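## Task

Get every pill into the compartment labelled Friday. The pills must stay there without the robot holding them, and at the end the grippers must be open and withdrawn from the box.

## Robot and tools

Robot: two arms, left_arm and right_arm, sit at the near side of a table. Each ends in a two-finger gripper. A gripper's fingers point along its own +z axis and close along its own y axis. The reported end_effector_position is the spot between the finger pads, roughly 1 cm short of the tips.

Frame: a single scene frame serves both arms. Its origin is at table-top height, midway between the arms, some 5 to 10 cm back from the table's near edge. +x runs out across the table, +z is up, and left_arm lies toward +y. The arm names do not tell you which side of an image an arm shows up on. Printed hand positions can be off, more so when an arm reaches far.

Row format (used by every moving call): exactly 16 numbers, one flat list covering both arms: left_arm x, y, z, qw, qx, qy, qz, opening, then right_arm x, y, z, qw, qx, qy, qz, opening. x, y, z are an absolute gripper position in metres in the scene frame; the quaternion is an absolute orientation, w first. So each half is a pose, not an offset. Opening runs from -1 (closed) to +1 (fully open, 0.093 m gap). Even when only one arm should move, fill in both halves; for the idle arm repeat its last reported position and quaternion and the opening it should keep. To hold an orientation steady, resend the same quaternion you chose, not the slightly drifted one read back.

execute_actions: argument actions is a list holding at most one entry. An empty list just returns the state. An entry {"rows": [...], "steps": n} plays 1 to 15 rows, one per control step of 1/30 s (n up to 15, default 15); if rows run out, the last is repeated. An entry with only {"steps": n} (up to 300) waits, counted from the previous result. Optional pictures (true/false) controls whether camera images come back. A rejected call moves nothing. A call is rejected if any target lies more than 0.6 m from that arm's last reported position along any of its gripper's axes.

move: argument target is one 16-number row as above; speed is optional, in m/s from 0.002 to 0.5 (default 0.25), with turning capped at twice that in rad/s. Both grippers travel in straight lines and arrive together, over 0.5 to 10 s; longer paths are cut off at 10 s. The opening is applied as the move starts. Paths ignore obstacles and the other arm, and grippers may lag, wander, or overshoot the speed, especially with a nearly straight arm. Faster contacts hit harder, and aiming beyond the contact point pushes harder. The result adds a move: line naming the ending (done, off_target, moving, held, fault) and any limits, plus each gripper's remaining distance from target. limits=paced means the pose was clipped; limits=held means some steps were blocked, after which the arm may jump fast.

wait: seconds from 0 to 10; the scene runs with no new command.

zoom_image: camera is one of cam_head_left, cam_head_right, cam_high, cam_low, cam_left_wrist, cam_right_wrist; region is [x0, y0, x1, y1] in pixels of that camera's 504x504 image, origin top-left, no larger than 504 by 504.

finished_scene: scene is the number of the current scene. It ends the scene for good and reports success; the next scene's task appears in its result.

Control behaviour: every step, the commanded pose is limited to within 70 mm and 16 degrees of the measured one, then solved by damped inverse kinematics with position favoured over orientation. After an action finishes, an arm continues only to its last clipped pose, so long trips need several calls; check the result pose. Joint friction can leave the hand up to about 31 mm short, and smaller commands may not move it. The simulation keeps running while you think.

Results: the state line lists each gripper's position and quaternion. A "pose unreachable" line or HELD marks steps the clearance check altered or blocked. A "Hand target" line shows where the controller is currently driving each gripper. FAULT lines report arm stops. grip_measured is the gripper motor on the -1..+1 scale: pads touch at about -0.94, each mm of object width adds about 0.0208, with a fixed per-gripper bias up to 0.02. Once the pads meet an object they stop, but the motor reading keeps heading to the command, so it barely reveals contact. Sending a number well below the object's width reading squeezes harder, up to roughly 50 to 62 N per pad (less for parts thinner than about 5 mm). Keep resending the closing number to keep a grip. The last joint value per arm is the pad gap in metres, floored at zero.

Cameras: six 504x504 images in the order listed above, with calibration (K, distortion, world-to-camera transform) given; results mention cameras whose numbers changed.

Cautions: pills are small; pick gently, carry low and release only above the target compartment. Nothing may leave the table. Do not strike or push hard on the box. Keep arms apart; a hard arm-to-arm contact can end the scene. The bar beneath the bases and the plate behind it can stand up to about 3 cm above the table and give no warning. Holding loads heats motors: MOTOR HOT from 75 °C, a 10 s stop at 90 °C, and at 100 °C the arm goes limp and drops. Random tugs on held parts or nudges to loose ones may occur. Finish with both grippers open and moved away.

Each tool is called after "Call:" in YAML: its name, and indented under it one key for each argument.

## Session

Call:
execute_actions:
  actions: []

Scene clock: 0.00 s of 5400.00 s.
left_arm: end_effector_position=(+0.1437, -0.1010, +0.2934) grip_measured=+0.989 end_effector_quat_wxyz=(+0.309, +0.894, -0.008, +0.323) | right_arm: end_effector_position=(+0.2715, -0.3464, +0.2229) grip_measured=+0.990 end_effector_quat_wxyz=(+0.399, -0.251, +0.876, -0.106)
Joint positions: left_arm=[-1.442  1.581  1.64  -0.838 -0.519  1.95   0.093] | right_arm=[-0.104  0.867  0.917 -0.794 -0.124 -0.657  0.093]
Joint velocities: left_arm=[-0.017 -0.027  0.007  0.037  0.051 -0.022  0.001] | right_arm=[ 0.017  0.007 -0.012 -0.066 -0.007 -0.037 -0.   ]
Hand target (left_arm): +0.144, -0.101, +0.293; +0.309, +0.894, -0.008, +0.323
Hand target (right_arm): +0.271, -0.346, +0.223; +0.399, -0.251, +0.876, -0.106
camera_calibration (this result's frames):
cam_left_wrist: T_world_to_cam=[[0.190431, 0.809019, -0.55608, 0.216623], [0.463225, 0.425369, 0.777485, -0.215888], [0.865539, -0.405648, -0.293754, 0.00689331], [0, 0, 0, 1]] pos_world=[0.0527866, -0.0806238, 0.290335]
cam_right_wrist: T_world_to_cam=[[0.346497, -0.863039, 0.367564, -0.475885], [-0.835195, -0.462228, -0.297984, 0.170873], [0.427071, -0.203737, -0.880966, 0.0899663], [0, 0, 0, 1]] pos_world=[0.269183, -0.313395, 0.305093]

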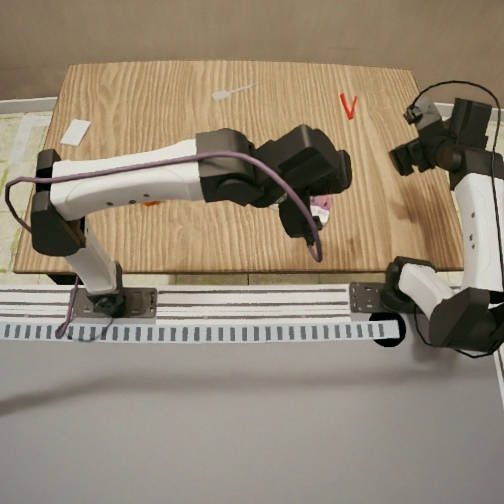

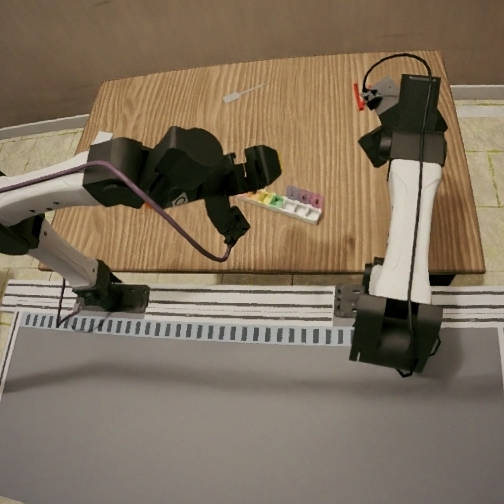

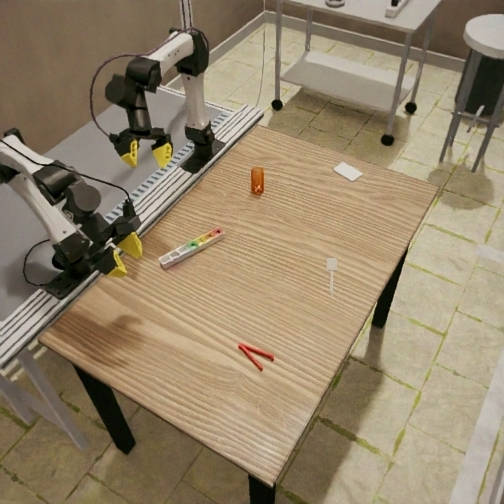

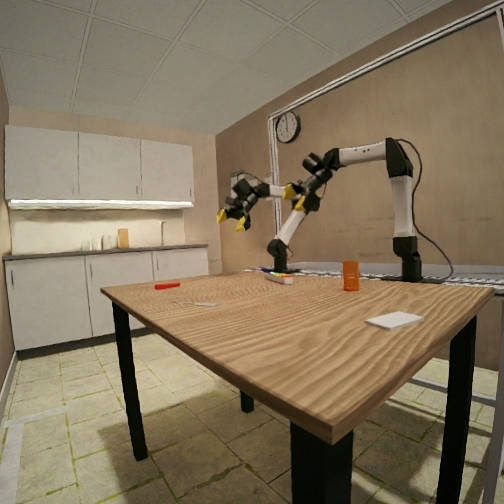

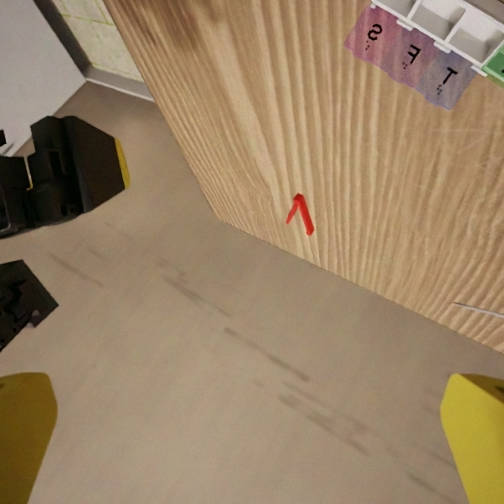

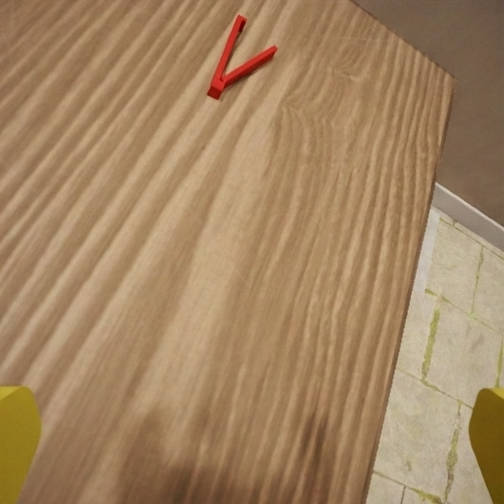

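Call:
move:
  target: [0.19,0.29,0.12,0.552,0.335,0.718,-0.258,1,0.25,-0.2,0.16,0,0.174,0.985,0,-0.25]
  speed: 0.3

Call:
move:
  target: [0.19,0.29,0.045,0.552,0.335,0.718,-0.258,1,0.25,-0.135,0.12,0,0.174,0.985,0,-0.25]
  speed: 0.15

Scene clock: 5.67 s of 5400.00 s.
left_arm: end_effector_position=(+0.1896, +0.2861, +0.1200) grip_measured=+0.989 end_effector_quat_wxyz=(+0.551, +0.318, +0.738, -0.224) | right_arm: end_effector_position=(+0.2434, -0.2090, +0.1608) grip_measured=-0.249 end_effector_quat_wxyz=(+0.001, +0.177, +0.984, -0.011)
Joint positions: left_arm=[ 0.937  1.218  0.518 -1.33   1.223  2.091  0.093] | right_arm=[ 0.512  1.58   1.444 -1.464  0.015  0.82   0.033]
Joint velocities: left_arm=[ 0.017  0.002  0.012 -0.007 -0.022  0.022 -0.   ] | right_arm=[ 0.012 -0.017 -0.007 -0.051  0.007  0.051 -0.   ]
Hand target (left_arm): +0.189, +0.289, +0.120; +0.545, +0.319, +0.742, -0.225
Hand target (right_arm): +0.247, -0.204, +0.164; +0.001, +0.177, +0.984, -0.006
Off the commanded pose (left_arm): 0.004 m, 5 deg.
Off the commanded pose (right_arm): 0.011 m, 1 deg.
joint sent to its limit (left arm) — the command would take joint 6 (wrist roll) past its upper limit, so that joint was sent only as far as its limit.
move: off_target (left_arm, right_arm)
camera_calibration (this result's frames):
cam_left_wrist: T_world_to_cam=[[-0.717894, -0.696127, 0.00594182, 0.333762], [-0.478096, 0.486805, -0.731058, 0.0749164], [0.506016, -0.527663, -0.68229, 0.222965], [0, 0, 0, 1]] pos_world=[0.162599, 0.313521, 0.204912]
cam_right_wrist: T_world_to_cam=[[-0.369172, -0.929233, 0.0154338, -0.107808], [-0.835706, 0.339188, 0.431911, 0.242654], [-0.406581, 0.146551, -0.901784, 0.354734], [0, 0, 0, 1]] pos_world=[0.307216, -0.234471, 0.216752]

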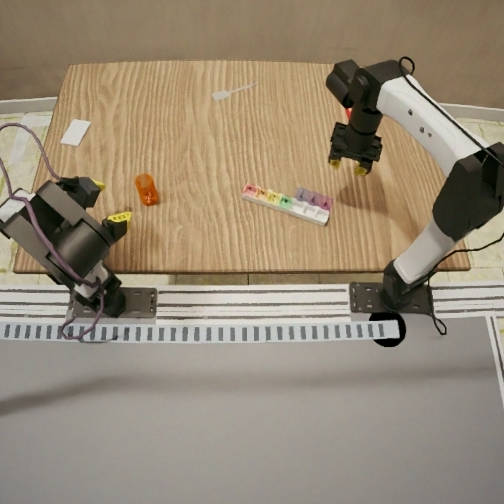

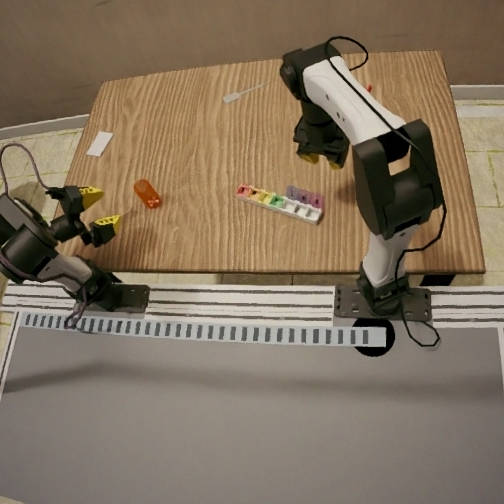

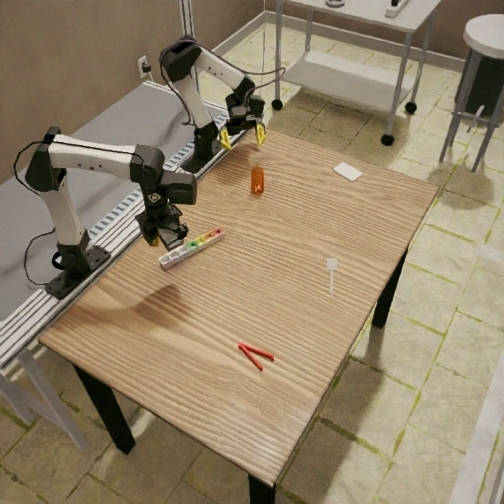

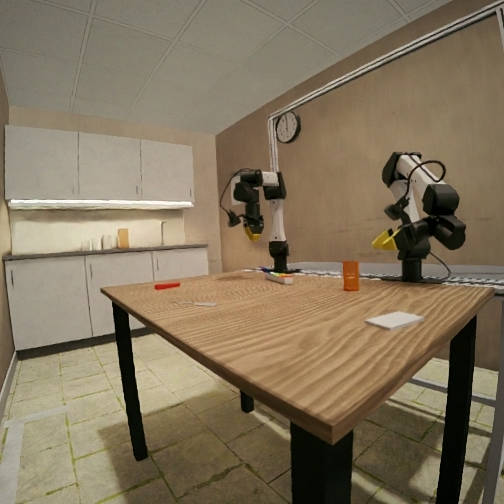

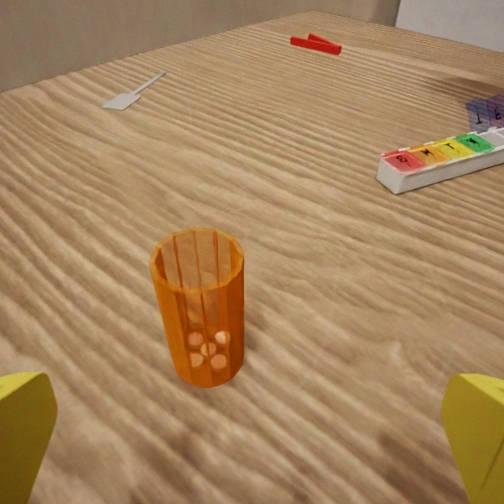

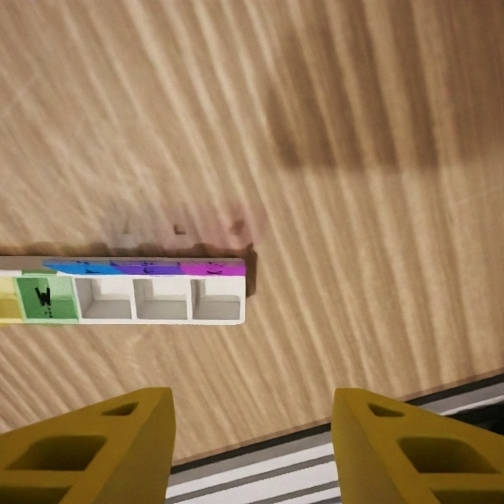

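Scene clock: 6.93 s of 5400.00 s.
left_arm: end_effector_position=(+0.1947, +0.2964, +0.0511) grip_measured=+0.989 end_effector_quat_wxyz=(+0.535, +0.319, +0.747, -0.233) | right_arm: end_effector_position=(+0.2477, -0.1395, +0.1232) grip_measured=-0.249 end_effector_quat_wxyz=(+0.001, +0.172, +0.985, -0.004)
Joint positions: left_arm=[ 0.942  1.531  0.419 -0.941  1.187  2.094  0.093] | right_arm=[ 0.702  1.719  1.444 -1.316 -0.001  1.     0.033]
Joint velocities: left_arm=[-0.002 -0.017 -0.007  0.051  0.007  0.066 -0.001] | right_arm=[-0.022  0.007 -0.007  0.037  0.007  0.022 -0.   ]
Hand target (left_arm): +0.191, +0.290, +0.046; +0.534, +0.320, +0.745, -0.240
Hand target (right_arm): +0.250, -0.136, +0.121; +0.000, +0.174, +0.985, -0.001
Off the commanded pose (left_arm): 0.010 m, 5 deg.
Off the commanded pose (right_arm): 0.006 m, 0 deg.
joint sent to its limit (left arm) — the command would take joint 6 (wrist roll) past its upper limit, so that joint was sent only as far as its limit.
move: off_target (left_arm)
camera_calibration (this result's frames):
cam_left_wrist: T_world_to_cam=[[-0.726287, -0.686721, 0.0303452, 0.342545], [-0.497784, 0.494994, -0.712174, 0.022441], [0.474044, -0.532348, -0.701347, 0.187395], [0, 0, 0, 1]] pos_world=[0.171123, 0.323884, 0.137016]
cam_right_wrist: T_world_to_cam=[[-0.360396, -0.932799, 0.000699925, -0.0419097], [-0.839835, 0.324805, 0.434947, 0.237559], [-0.405946, 0.156166, -0.900456, 0.313411], [0, 0, 0, 1]] pos_world=[0.311634, -0.165198, 0.178916]

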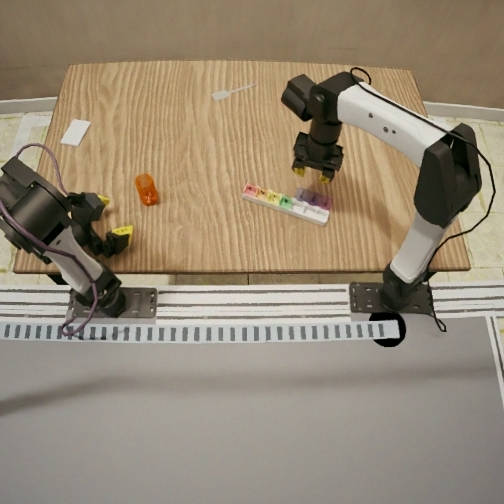

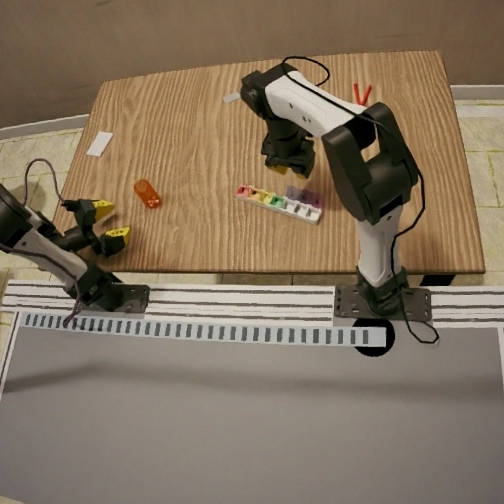

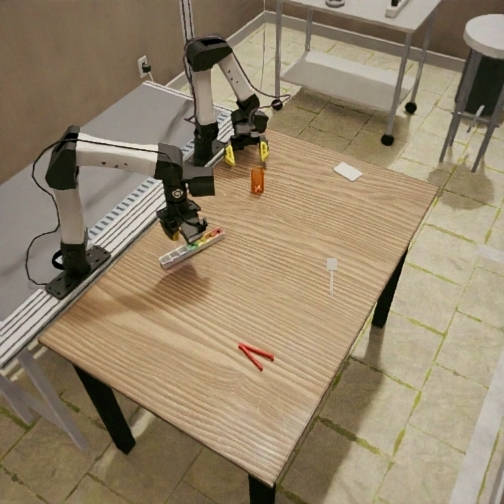

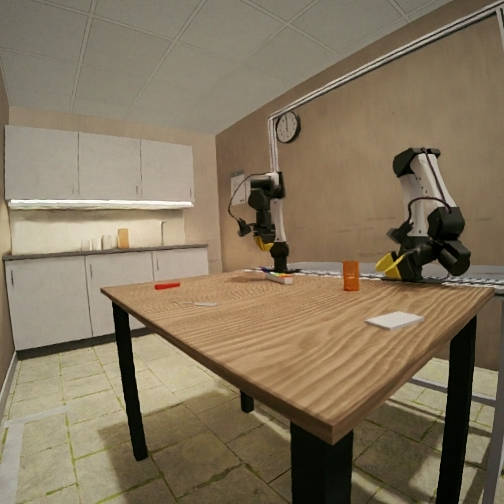

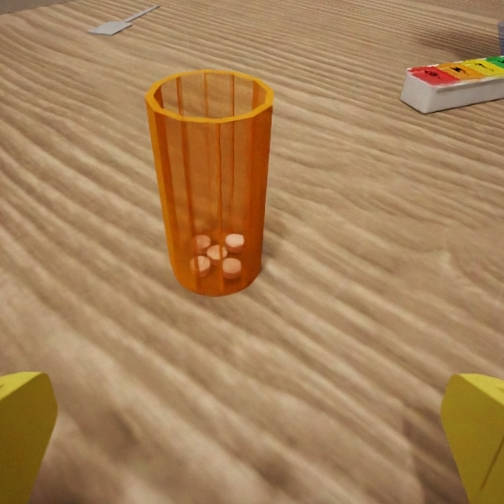

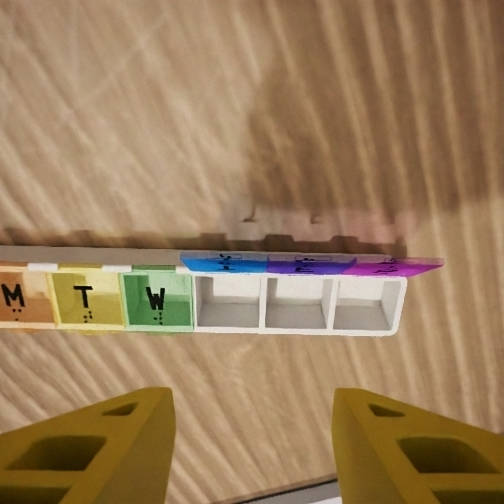

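Call:
move:
  target: [0.272,0.234,0.04,0.552,0.335,0.718,-0.258,1,0.268,-0.172,0.04,0,0.174,0.985,0,-0.08]
  speed: 0.08

Scene clock: 9.67 s of 5400.00 s.
left_arm: end_effector_position=(+0.2770, +0.2390, +0.0505) grip_measured=+0.989 end_effector_quat_wxyz=(+0.563, +0.348, +0.705, -0.254) | right_arm: end_effector_position=(+0.2719, -0.1673, +0.0495) grip_measured=-0.081 end_effector_quat_wxyz=(+0.010, +0.173, +0.985, +0.006)
Joint positions: left_arm=[0.362 1.545 0.184 0.678 1.161 0.691 0.093] | right_arm=[ 0.584  1.757  1.19  -0.997 -0.001  0.885  0.041]
Joint velocities: left_arm=[ 0.002 -0.012 -0.017  0.007 -0.066  0.007  0.   ] | right_arm=[-0.002 -0.022 -0.012  0.037 -0.022  0.095 -0.001]
Hand target (left_arm): +0.270, +0.234, +0.041; +0.549, +0.340, +0.716, -0.265
Hand target (right_arm): +0.269, -0.171, +0.040; -0.000, +0.174, +0.985, +0.000
Off the commanded pose (left_arm): 0.013 m, 3 deg.
Off the commanded pose (right_arm): 0.011 m, 1 deg.
move: off_target (left_arm, right_arm)
camera_calibration (this result's frames):
cam_left_wrist: T_world_to_cam=[[-0.779687, -0.626091, -0.00994468, 0.365316], [-0.394402, 0.503371, -0.768807, 0.0636288], [0.486349, -0.595506, -0.639403, 0.125923], [0, 0, 0, 1]] pos_world=[0.248685, 0.27168, 0.133067]
cam_right_wrist: T_world_to_cam=[[-0.362127, -0.931881, -0.0215064, -0.0573446], [-0.848354, 0.319934, 0.421827, 0.301203], [-0.386212, 0.171, -0.906421, 0.258561], [0, 0, 0, 1]] pos_world=[0.33462, -0.194017, 0.106076]

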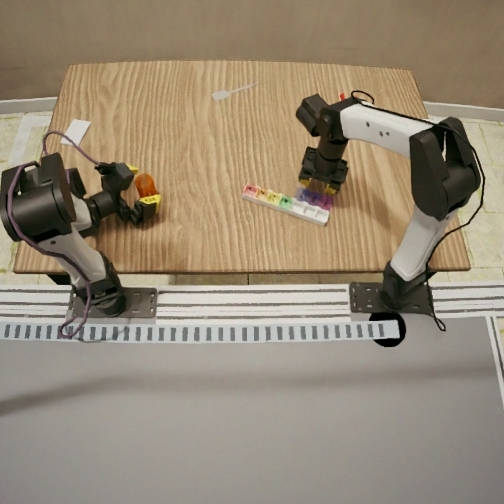

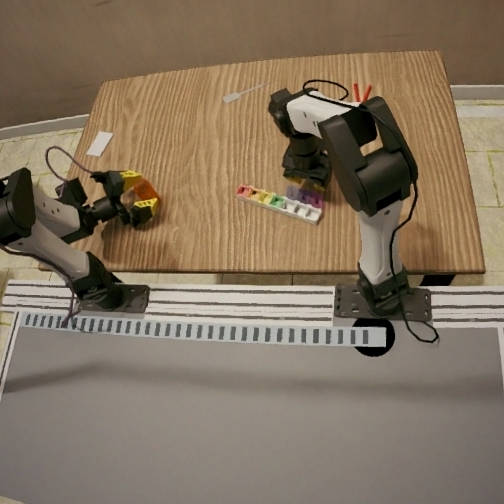

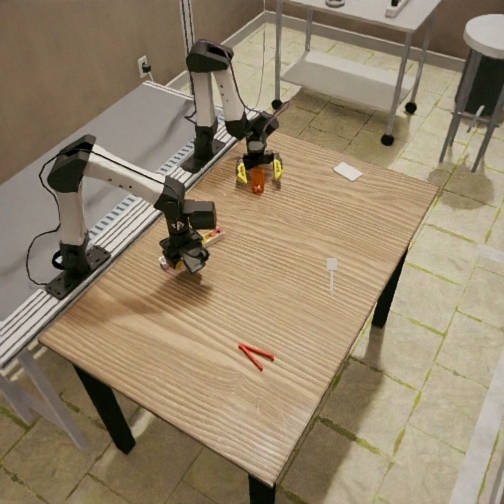

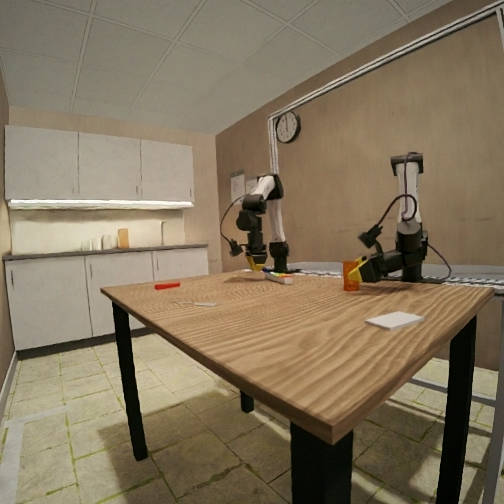

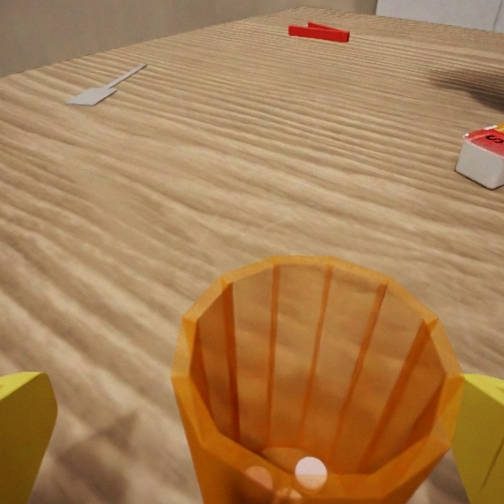

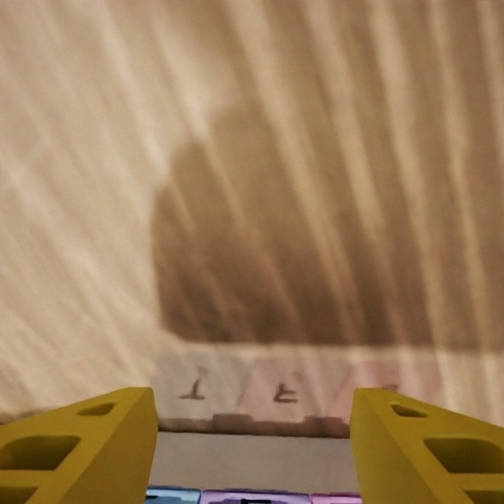

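Centred. Sweep; adjust left.

Call:
move:
  target: [0.265,0.224,0.032,0.552,0.335,0.718,-0.258,1,0.215,-0.149,0.036,0,0.174,0.985,0,-0.08]
  speed: 0.03

Scene clock: 12.20 s of 5400.00 s.
left_arm: end_effector_position=(+0.2726, +0.2287, +0.0405) grip_measured=+0.989 end_effector_quat_wxyz=(+0.564, +0.344, +0.708, -0.248) | right_arm: end_effector_position=(+0.2197, -0.1504, +0.0361) grip_measured=-0.081 end_effector_quat_wxyz=(-0.001, +0.173, +0.985, -0.006)
Joint positions: left_arm=[0.311 1.633 0.115 0.916 1.105 0.602 0.093] | right_arm=[ 0.735  1.682  1.048 -0.963 -0.001  1.035  0.041]
Joint velocities: left_arm=[-0.012  0.007 -0.002  0.081 -0.081 -0.022  0.001] | right_arm=[-0.012 -0.002 -0.007 -0.081 -0.022  0.037 -0.001]
Hand target (left_arm): +0.265, +0.224, +0.032; +0.551, +0.336, +0.719, -0.258
Hand target (right_arm): +0.215, -0.151, +0.036; +0.000, +0.174, +0.985, -0.001
Off the commanded pose (left_arm): 0.012 m, 2 deg.
Off the commanded pose (right_arm): 0.005 m, 1 deg.
move: off_target (left_arm)
camera_calibration (this result's frames):
cam_left_wrist: T_world_to_cam=[[-0.770013, -0.637921, -0.0117372, 0.355429], [-0.402283, 0.499697, -0.767119, 0.0622517], [0.495226, -0.58597, -0.641398, 0.111021], [0, 0, 0, 1]] pos_world=[0.243747, 0.260684, 0.123135]
cam_right_wrist: T_world_to_cam=[[-0.362205, -0.932081, 0.00571683, -0.061783], [-0.837565, 0.328155, 0.436807, 0.255396], [-0.409015, 0.153425, -0.899537, 0.225482], [0, 0, 0, 1]] pos_world=[0.283758, -0.175991, 0.0916235]

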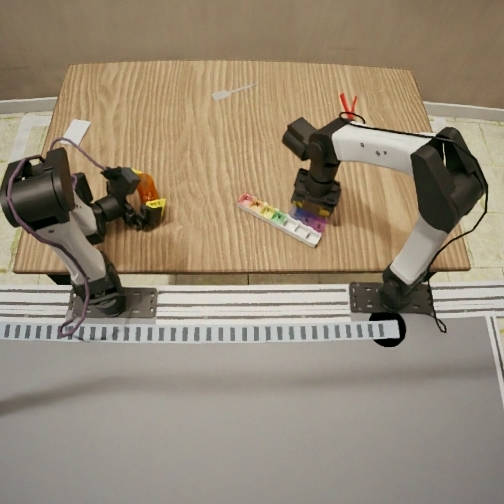

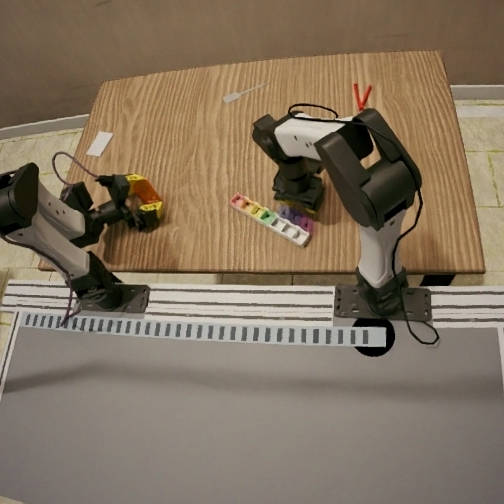

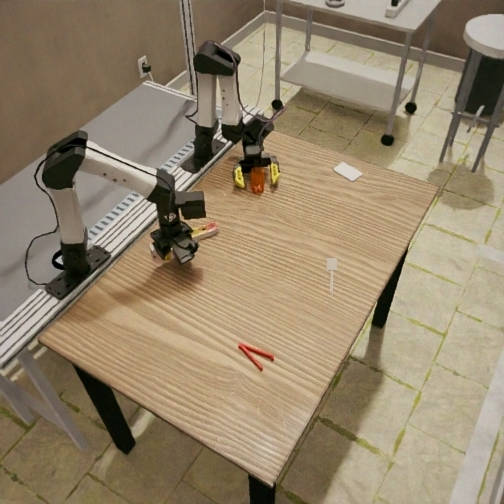

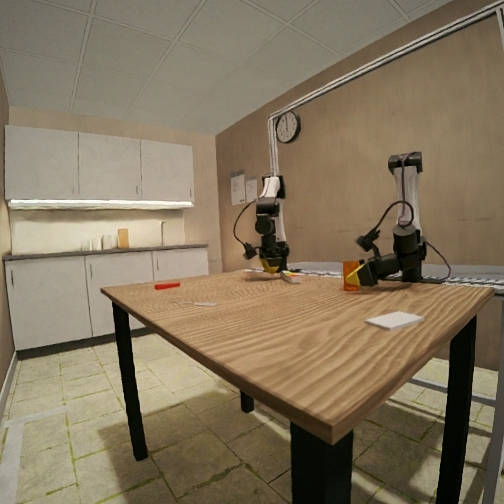

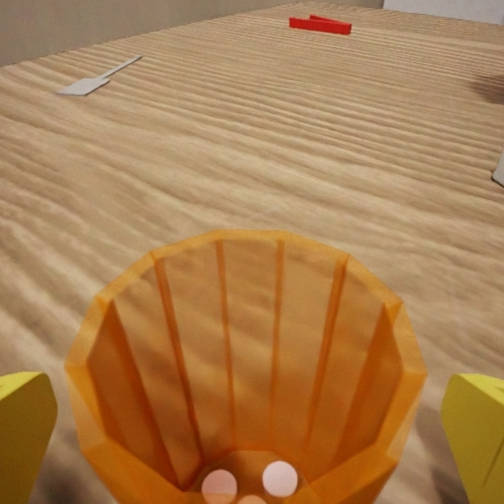

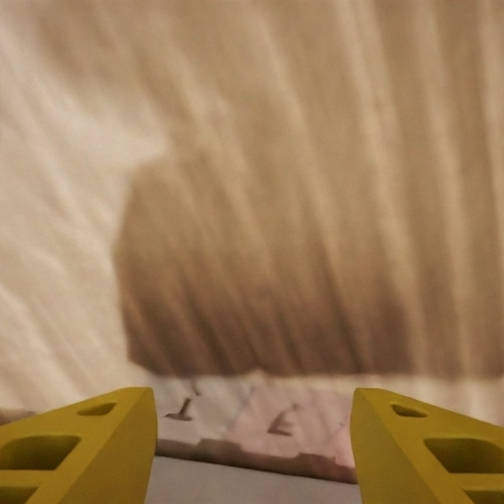

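Call:
move:
  target: [0.265,0.224,0.032,0.552,0.335,0.718,-0.258,-0.28,0.235,-0.16,0.12,0,0.174,0.985,0,-0.08]
  speed: 0.1

Call:
move:
  target: [0.24,0.1,0.14,0.44,0.554,0.554,-0.44,-0.28,0.2,-0.2,0.17,0,0.174,0.985,0,-0.08]
  speed: 0.15

Scene clock: 14.63 s of 5400.00 s.
left_arm: end_effector_position=(+0.2738, +0.2293, +0.0418) grip_measured=-0.256 end_effector_quat_wxyz=(+0.567, +0.344, +0.707, -0.245) | right_arm: end_effector_position=(+0.2295, -0.1620, +0.1093) grip_measured=-0.081 end_effector_quat_wxyz=(-0.010, +0.173, +0.985, -0.014)
Joint positions: left_arm=[0.311 1.633 0.115 0.928 1.103 0.598 0.033] | right_arm=[ 0.678  1.643  1.304 -1.282 -0.001  0.978  0.041]
Joint velocities: left_arm=[ 0.007 -0.007 -0.007 -0.051  0.051  0.007  0.001] | right_arm=[-0.012 -0.002 -0.007 -0.051 -0.022  0.022 -0.   ]
Hand target (left_arm): +0.265, +0.224, +0.033; +0.552, +0.335, +0.718, -0.258
Hand target (right_arm): +0.234, -0.160, +0.120; +0.000, +0.174, +0.985, +0.000
Off the commanded pose (left_arm): 0.014 m, 3 deg.
Off the commanded pose (right_arm): 0.012 m, 2 deg.
move: off_target (left_arm, right_arm)
camera_calibration (this result's frames):
cam_left_wrist: T_world_to_cam=[[-0.767898, -0.640277, -0.0194505, 0.357028], [-0.397641, 0.500266, -0.769166, 0.0621206], [0.502209, -0.582906, -0.638753, 0.108894], [0, 0, 0, 1]] pos_world=[0.244175, 0.260995, 0.124282]
cam_right_wrist: T_world_to_cam=[[-0.361697, -0.93194, 0.0257661, -0.0717513], [-0.828382, 0.333939, 0.449741, 0.232878], [-0.427736, 0.141326, -0.892787, 0.298709], [0, 0, 0, 1]] pos_world=[0.294728, -0.18685, 0.163797]

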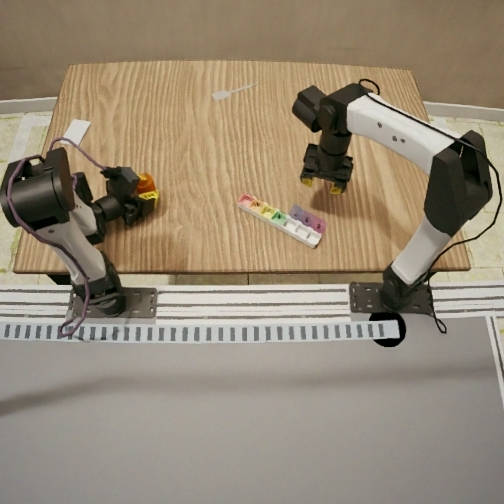

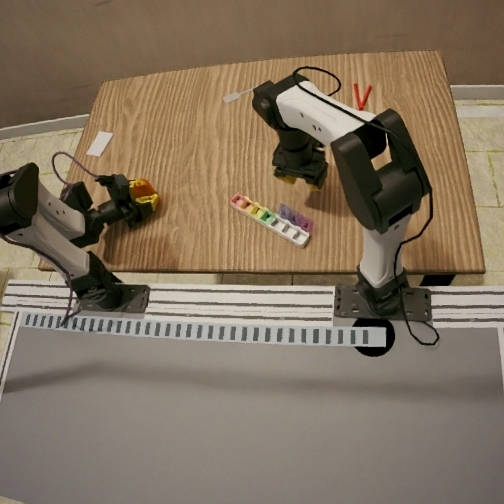

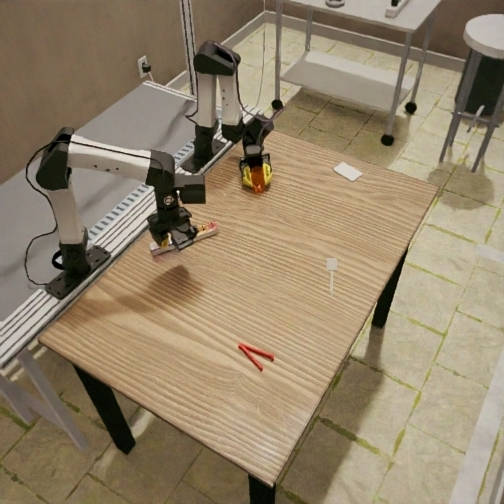

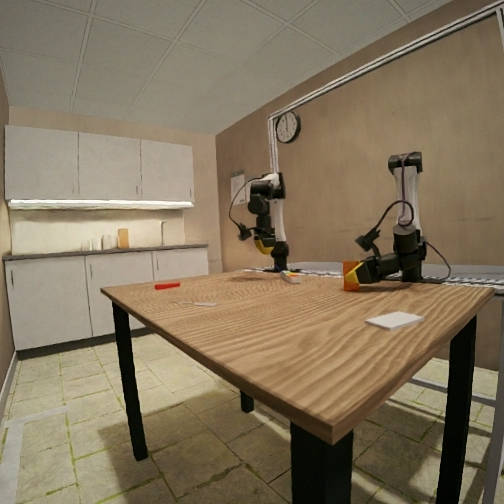

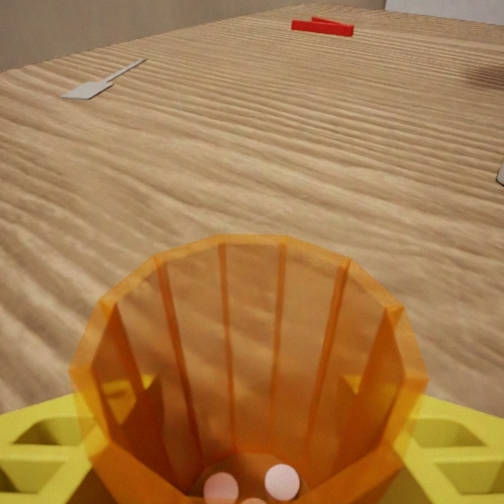

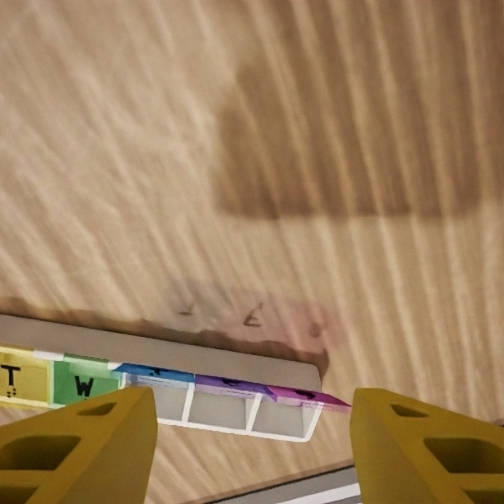

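Scene clock: 17.53 s of 5400.00 s.
left_arm: end_effector_position=(+0.2431, +0.1047, +0.1409) grip_measured=-0.256 end_effector_quat_wxyz=(+0.454, +0.546, +0.554, -0.434) | right_arm: end_effector_position=(+0.1966, -0.2016, +0.1589) grip_measured=-0.081 end_effector_quat_wxyz=(-0.012, +0.173, +0.985, -0.015)
Joint positions: left_arm=[-0.146  1.394  0.633 -0.185  1.282  0.945  0.033] | right_arm=[ 0.621  1.462  1.326 -1.489 -0.001  0.921  0.041]
Joint velocities: left_arm=[ 0.002 -0.017  0.002 -0.095  0.037 -0.022 -0.001] | right_arm=[-0.007 -0.017 -0.007  0.007  0.037 -0.051  0.001]
Hand target (left_arm): +0.241, +0.101, +0.140; +0.445, +0.548, +0.552, -0.443
Hand target (right_arm): +0.200, -0.201, +0.169; -0.000, +0.174, +0.985, +0.000
Off the commanded pose (left_arm): 0.006 m, 2 deg.
Off the commanded pose (right_arm): 0.012 m, 2 deg.
move: off_target (right_arm)
camera_calibration (this result's frames):
cam_left_wrist: T_world_to_cam=[[-0.999708, -0.0226123, 0.00846365, 0.243372], [-0.0206371, 0.618313, -0.785661, 0.0867879], [0.0125324, -0.785607, -0.618599, 0.252432], [0, 0, 0, 1]] pos_world=[0.241929, 0.150153, 0.22228]
cam_right_wrist: T_world_to_cam=[[-0.361622, -0.931928, 0.0271932, -0.122025], [-0.826226, 0.333846, 0.453759, 0.195437], [-0.431949, 0.141622, -0.890709, 0.335039], [0, 0, 0, 1]] pos_world=[0.262068, -0.226413, 0.21306]

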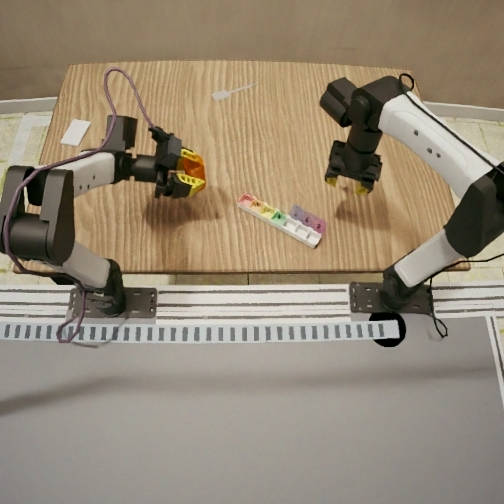

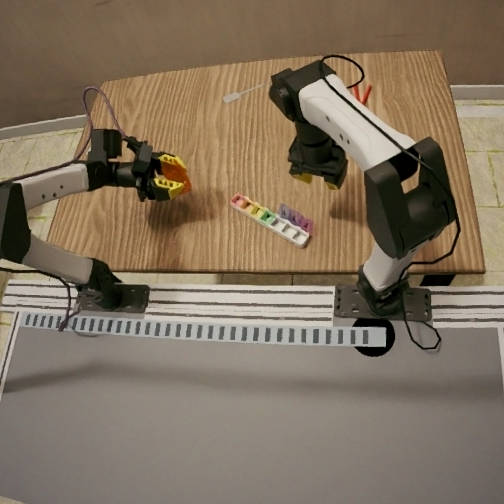

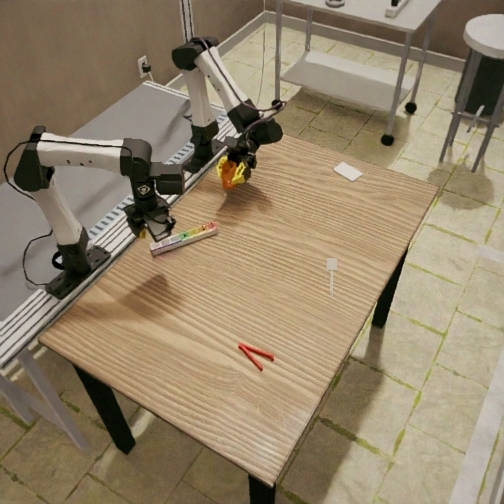

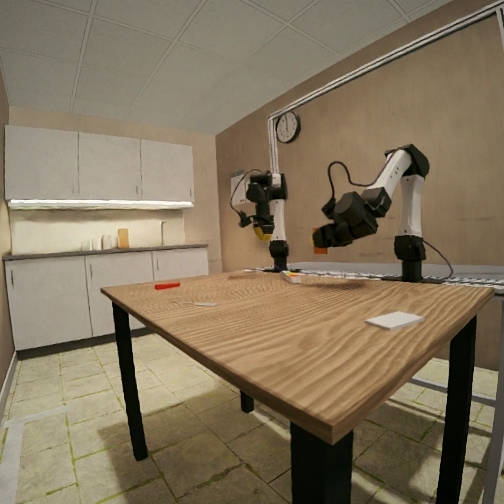

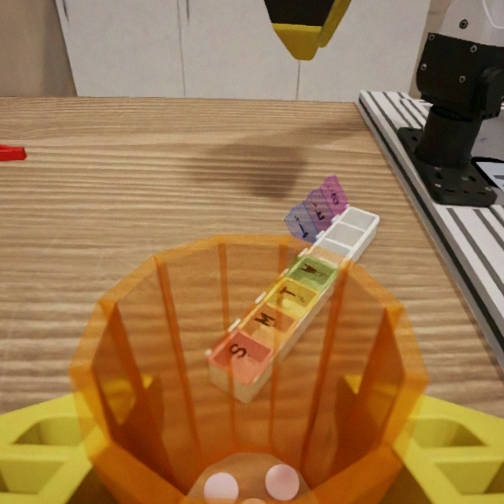

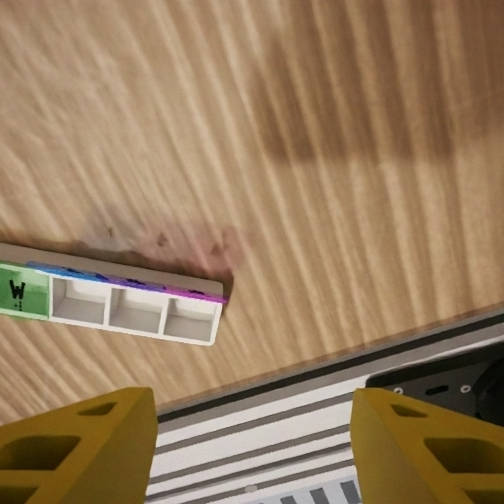

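Call:
move:
  target: [0.118,-0.105,0.085,-0.151,0.294,0.892,-0.309,-0.28,0.27,-0.19,0.18,0,0.259,0.966,0,1]
  speed: 0.15

Scene clock: 24.10 s of 5400.00 s.
left_arm: end_effector_position=(+0.1273, -0.1049, +0.0898) grip_measured=-0.257 end_effector_quat_wxyz=(-0.142, +0.296, +0.888, -0.322) | right_arm: end_effector_position=(+0.2639, -0.1897, +0.1786) grip_measured=+0.988 end_effector_quat_wxyz=(-0.001, +0.252, +0.968, -0.003)
Joint positions: left_arm=[-1.032  1.959  1.462 -0.846  0.672 -0.469  0.033] | right_arm=[ 0.531  1.687  1.628 -1.533 -0.001  0.993  0.093]
Joint velocities: left_arm=[ 0.002 -0.002 -0.012  0.022  0.022 -0.066 -0.001] | right_arm=[-0.007 -0.002 -0.012  0.051  0.037 -0.022 -0.001]
Hand target (left_arm): +0.121, -0.106, +0.086; -0.159, +0.291, +0.889, -0.315
Hand target (right_arm): +0.269, -0.189, +0.181; -0.000, +0.259, +0.966, +0.001
Off the commanded pose (left_arm): 0.010 m, 2 deg.
Off the commanded pose (right_arm): 0.006 m, 1 deg.
move: done
camera_calibration (this result's frames):
cam_left_wrist: T_world_to_cam=[[-0.411434, -0.626937, 0.661567, -0.0736117], [-0.518617, 0.757922, 0.395716, 0.145799], [-0.749505, -0.180289, -0.636975, 0.219701], [0, 0, 0, 1]] pos_world=[0.209995, -0.117044, 0.130949]
cam_right_wrist: T_world_to_cam=[[-0.50754, -0.861628, -0.000649815, -0.0303196], [-0.775083, 0.456231, 0.437149, 0.250811], [-0.376363, 0.222374, -0.899389, 0.382185], [0, 0, 0, 1]] pos_world=[0.322852, -0.22554, 0.234072]

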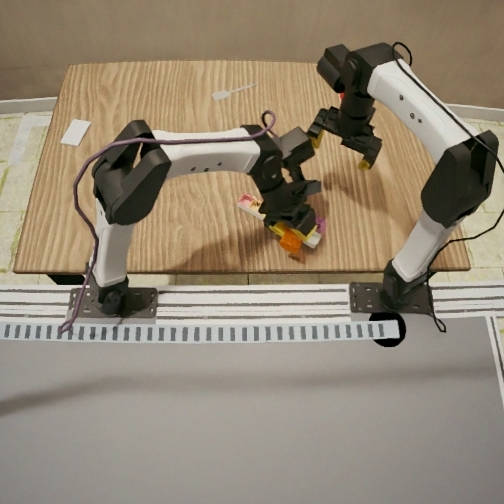

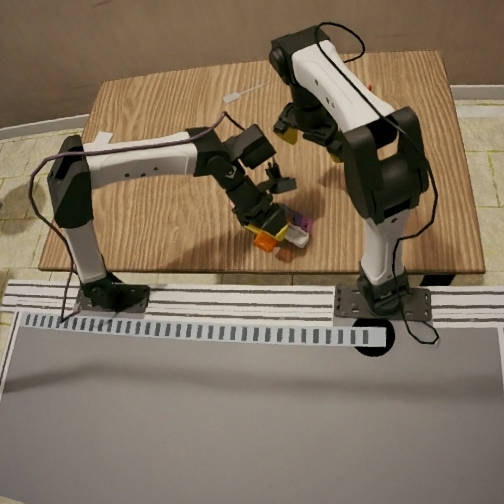

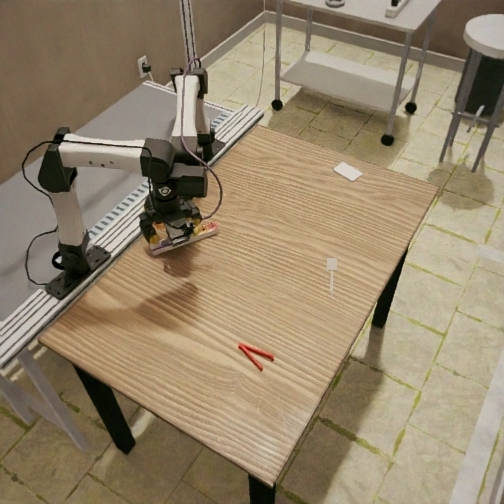

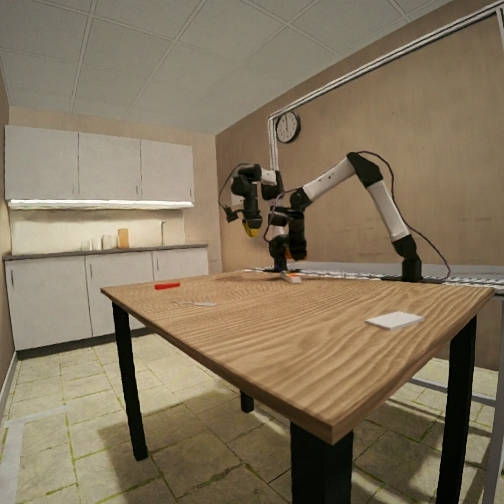

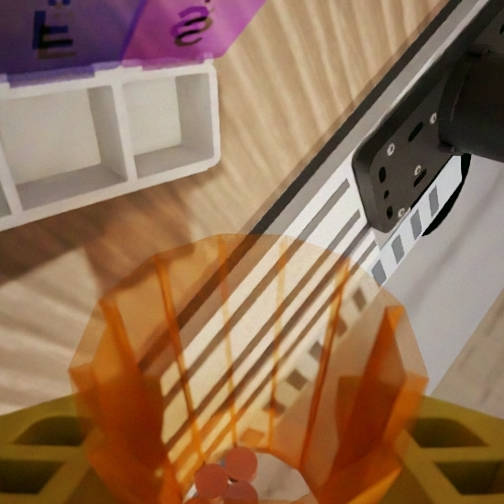

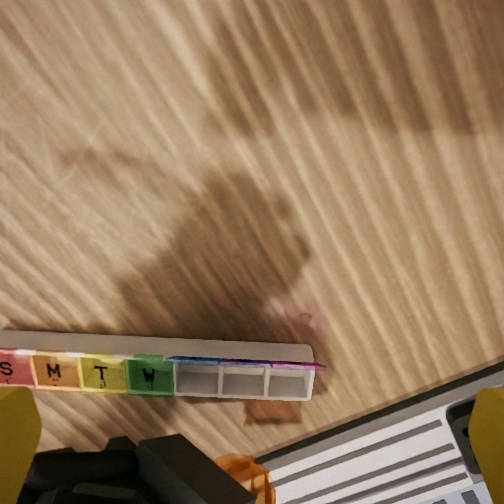

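Call:
move:
  target: [0.124,-0.103,0.056,-0.27,0.247,0.888,-0.282,-0.28,0.2,-0.29,0.175,0.41,-0.55,0.666,0.293,1]
  speed: 0.2

Scene clock: 30.27 s of 5400.00 s.
left_arm: end_effector_position=(+0.1205, -0.1043, +0.0601) grip_measured=-0.257 end_effector_quat_wxyz=(-0.261, +0.251, +0.888, -0.285) | right_arm: end_effector_position=(+0.1996, -0.2815, +0.1713) grip_measured=+0.988 end_effector_quat_wxyz=(+0.398, -0.536, +0.686, +0.290)
Joint positions: left_arm=[-1.01   2.165  1.622 -1.055  0.782 -0.451  0.033] | right_arm=[-0.49   1.358  0.948 -1.57  -0.965 -2.072  0.093]
Joint velocities: left_arm=[-0.012 -0.002  0.002 -0.037  0.037 -0.051 -0.001] | right_arm=[-0.012  0.002 -0.012 -0.037  0.037 -0.022 -0.   ]
Hand target (left_arm): +0.125, -0.103, +0.056; -0.269, +0.244, +0.887, -0.284
Hand target (right_arm): +0.203, -0.285, +0.175; +0.398, -0.539, +0.685, +0.285
Off the commanded pose (left_arm): 0.006 m, 1 deg.
Off the commanded pose (right_arm): 0.009 m, 3 deg.
joint sent to its limit (right arm) — the command would take joint 6 (wrist roll) past its lower limit, so that joint was sent only as far as its limit.
move: off_target (right_arm)
camera_calibration (this result's frames):
cam_left_wrist: T_world_to_cam=[[-0.273319, -0.72174, 0.635915, -0.081369], [-0.402395, 0.686251, 0.605919, 0.119411], [-0.873713, -0.0902795, -0.47799, 0.210609], [0, 0, 0, 1]] pos_world=[0.209823, -0.12166, 0.0800592]
cam_right_wrist: T_world_to_cam=[[0.964571, -0.263761, 0.00567789, -0.268703], [-0.218153, -0.809514, -0.545066, -0.0531353], [0.148364, 0.524516, -0.838374, 0.341763], [0, 0, 0, 1]] pos_world=[0.196886, -0.293148, 0.259089]

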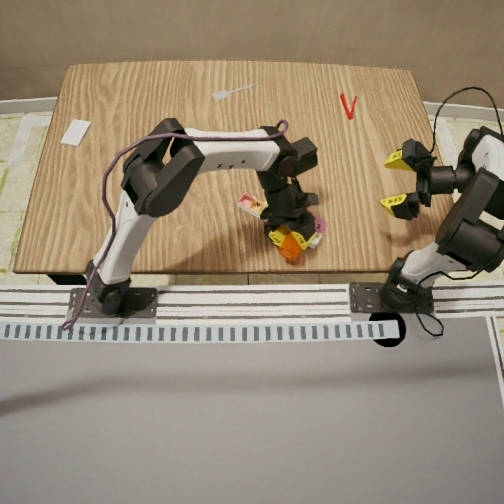

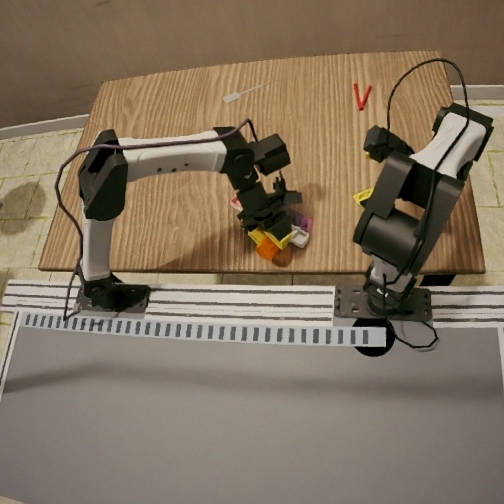

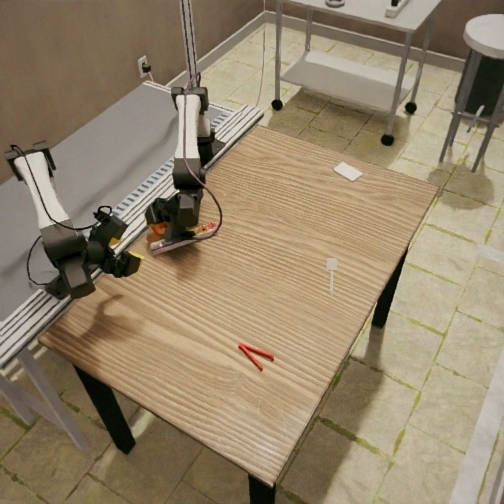

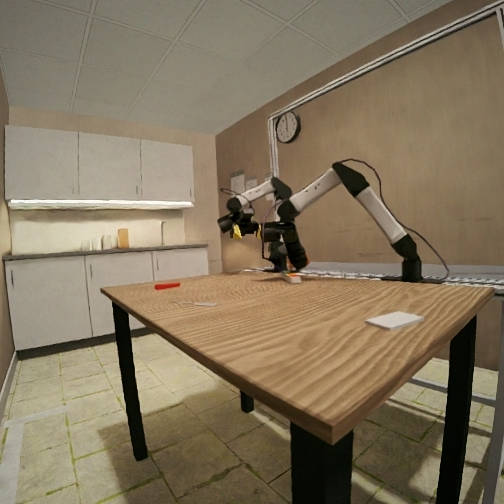

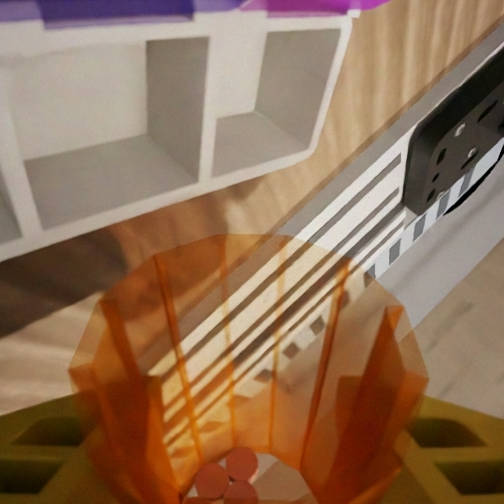

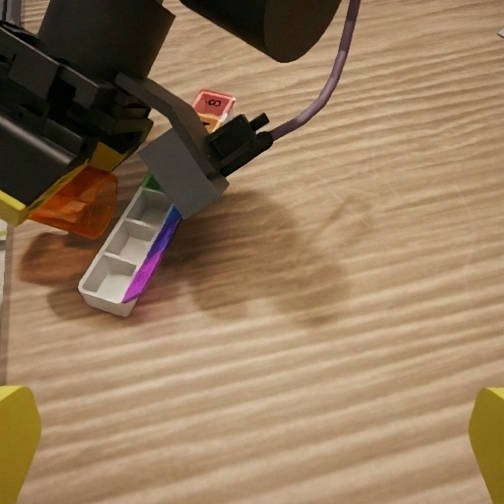

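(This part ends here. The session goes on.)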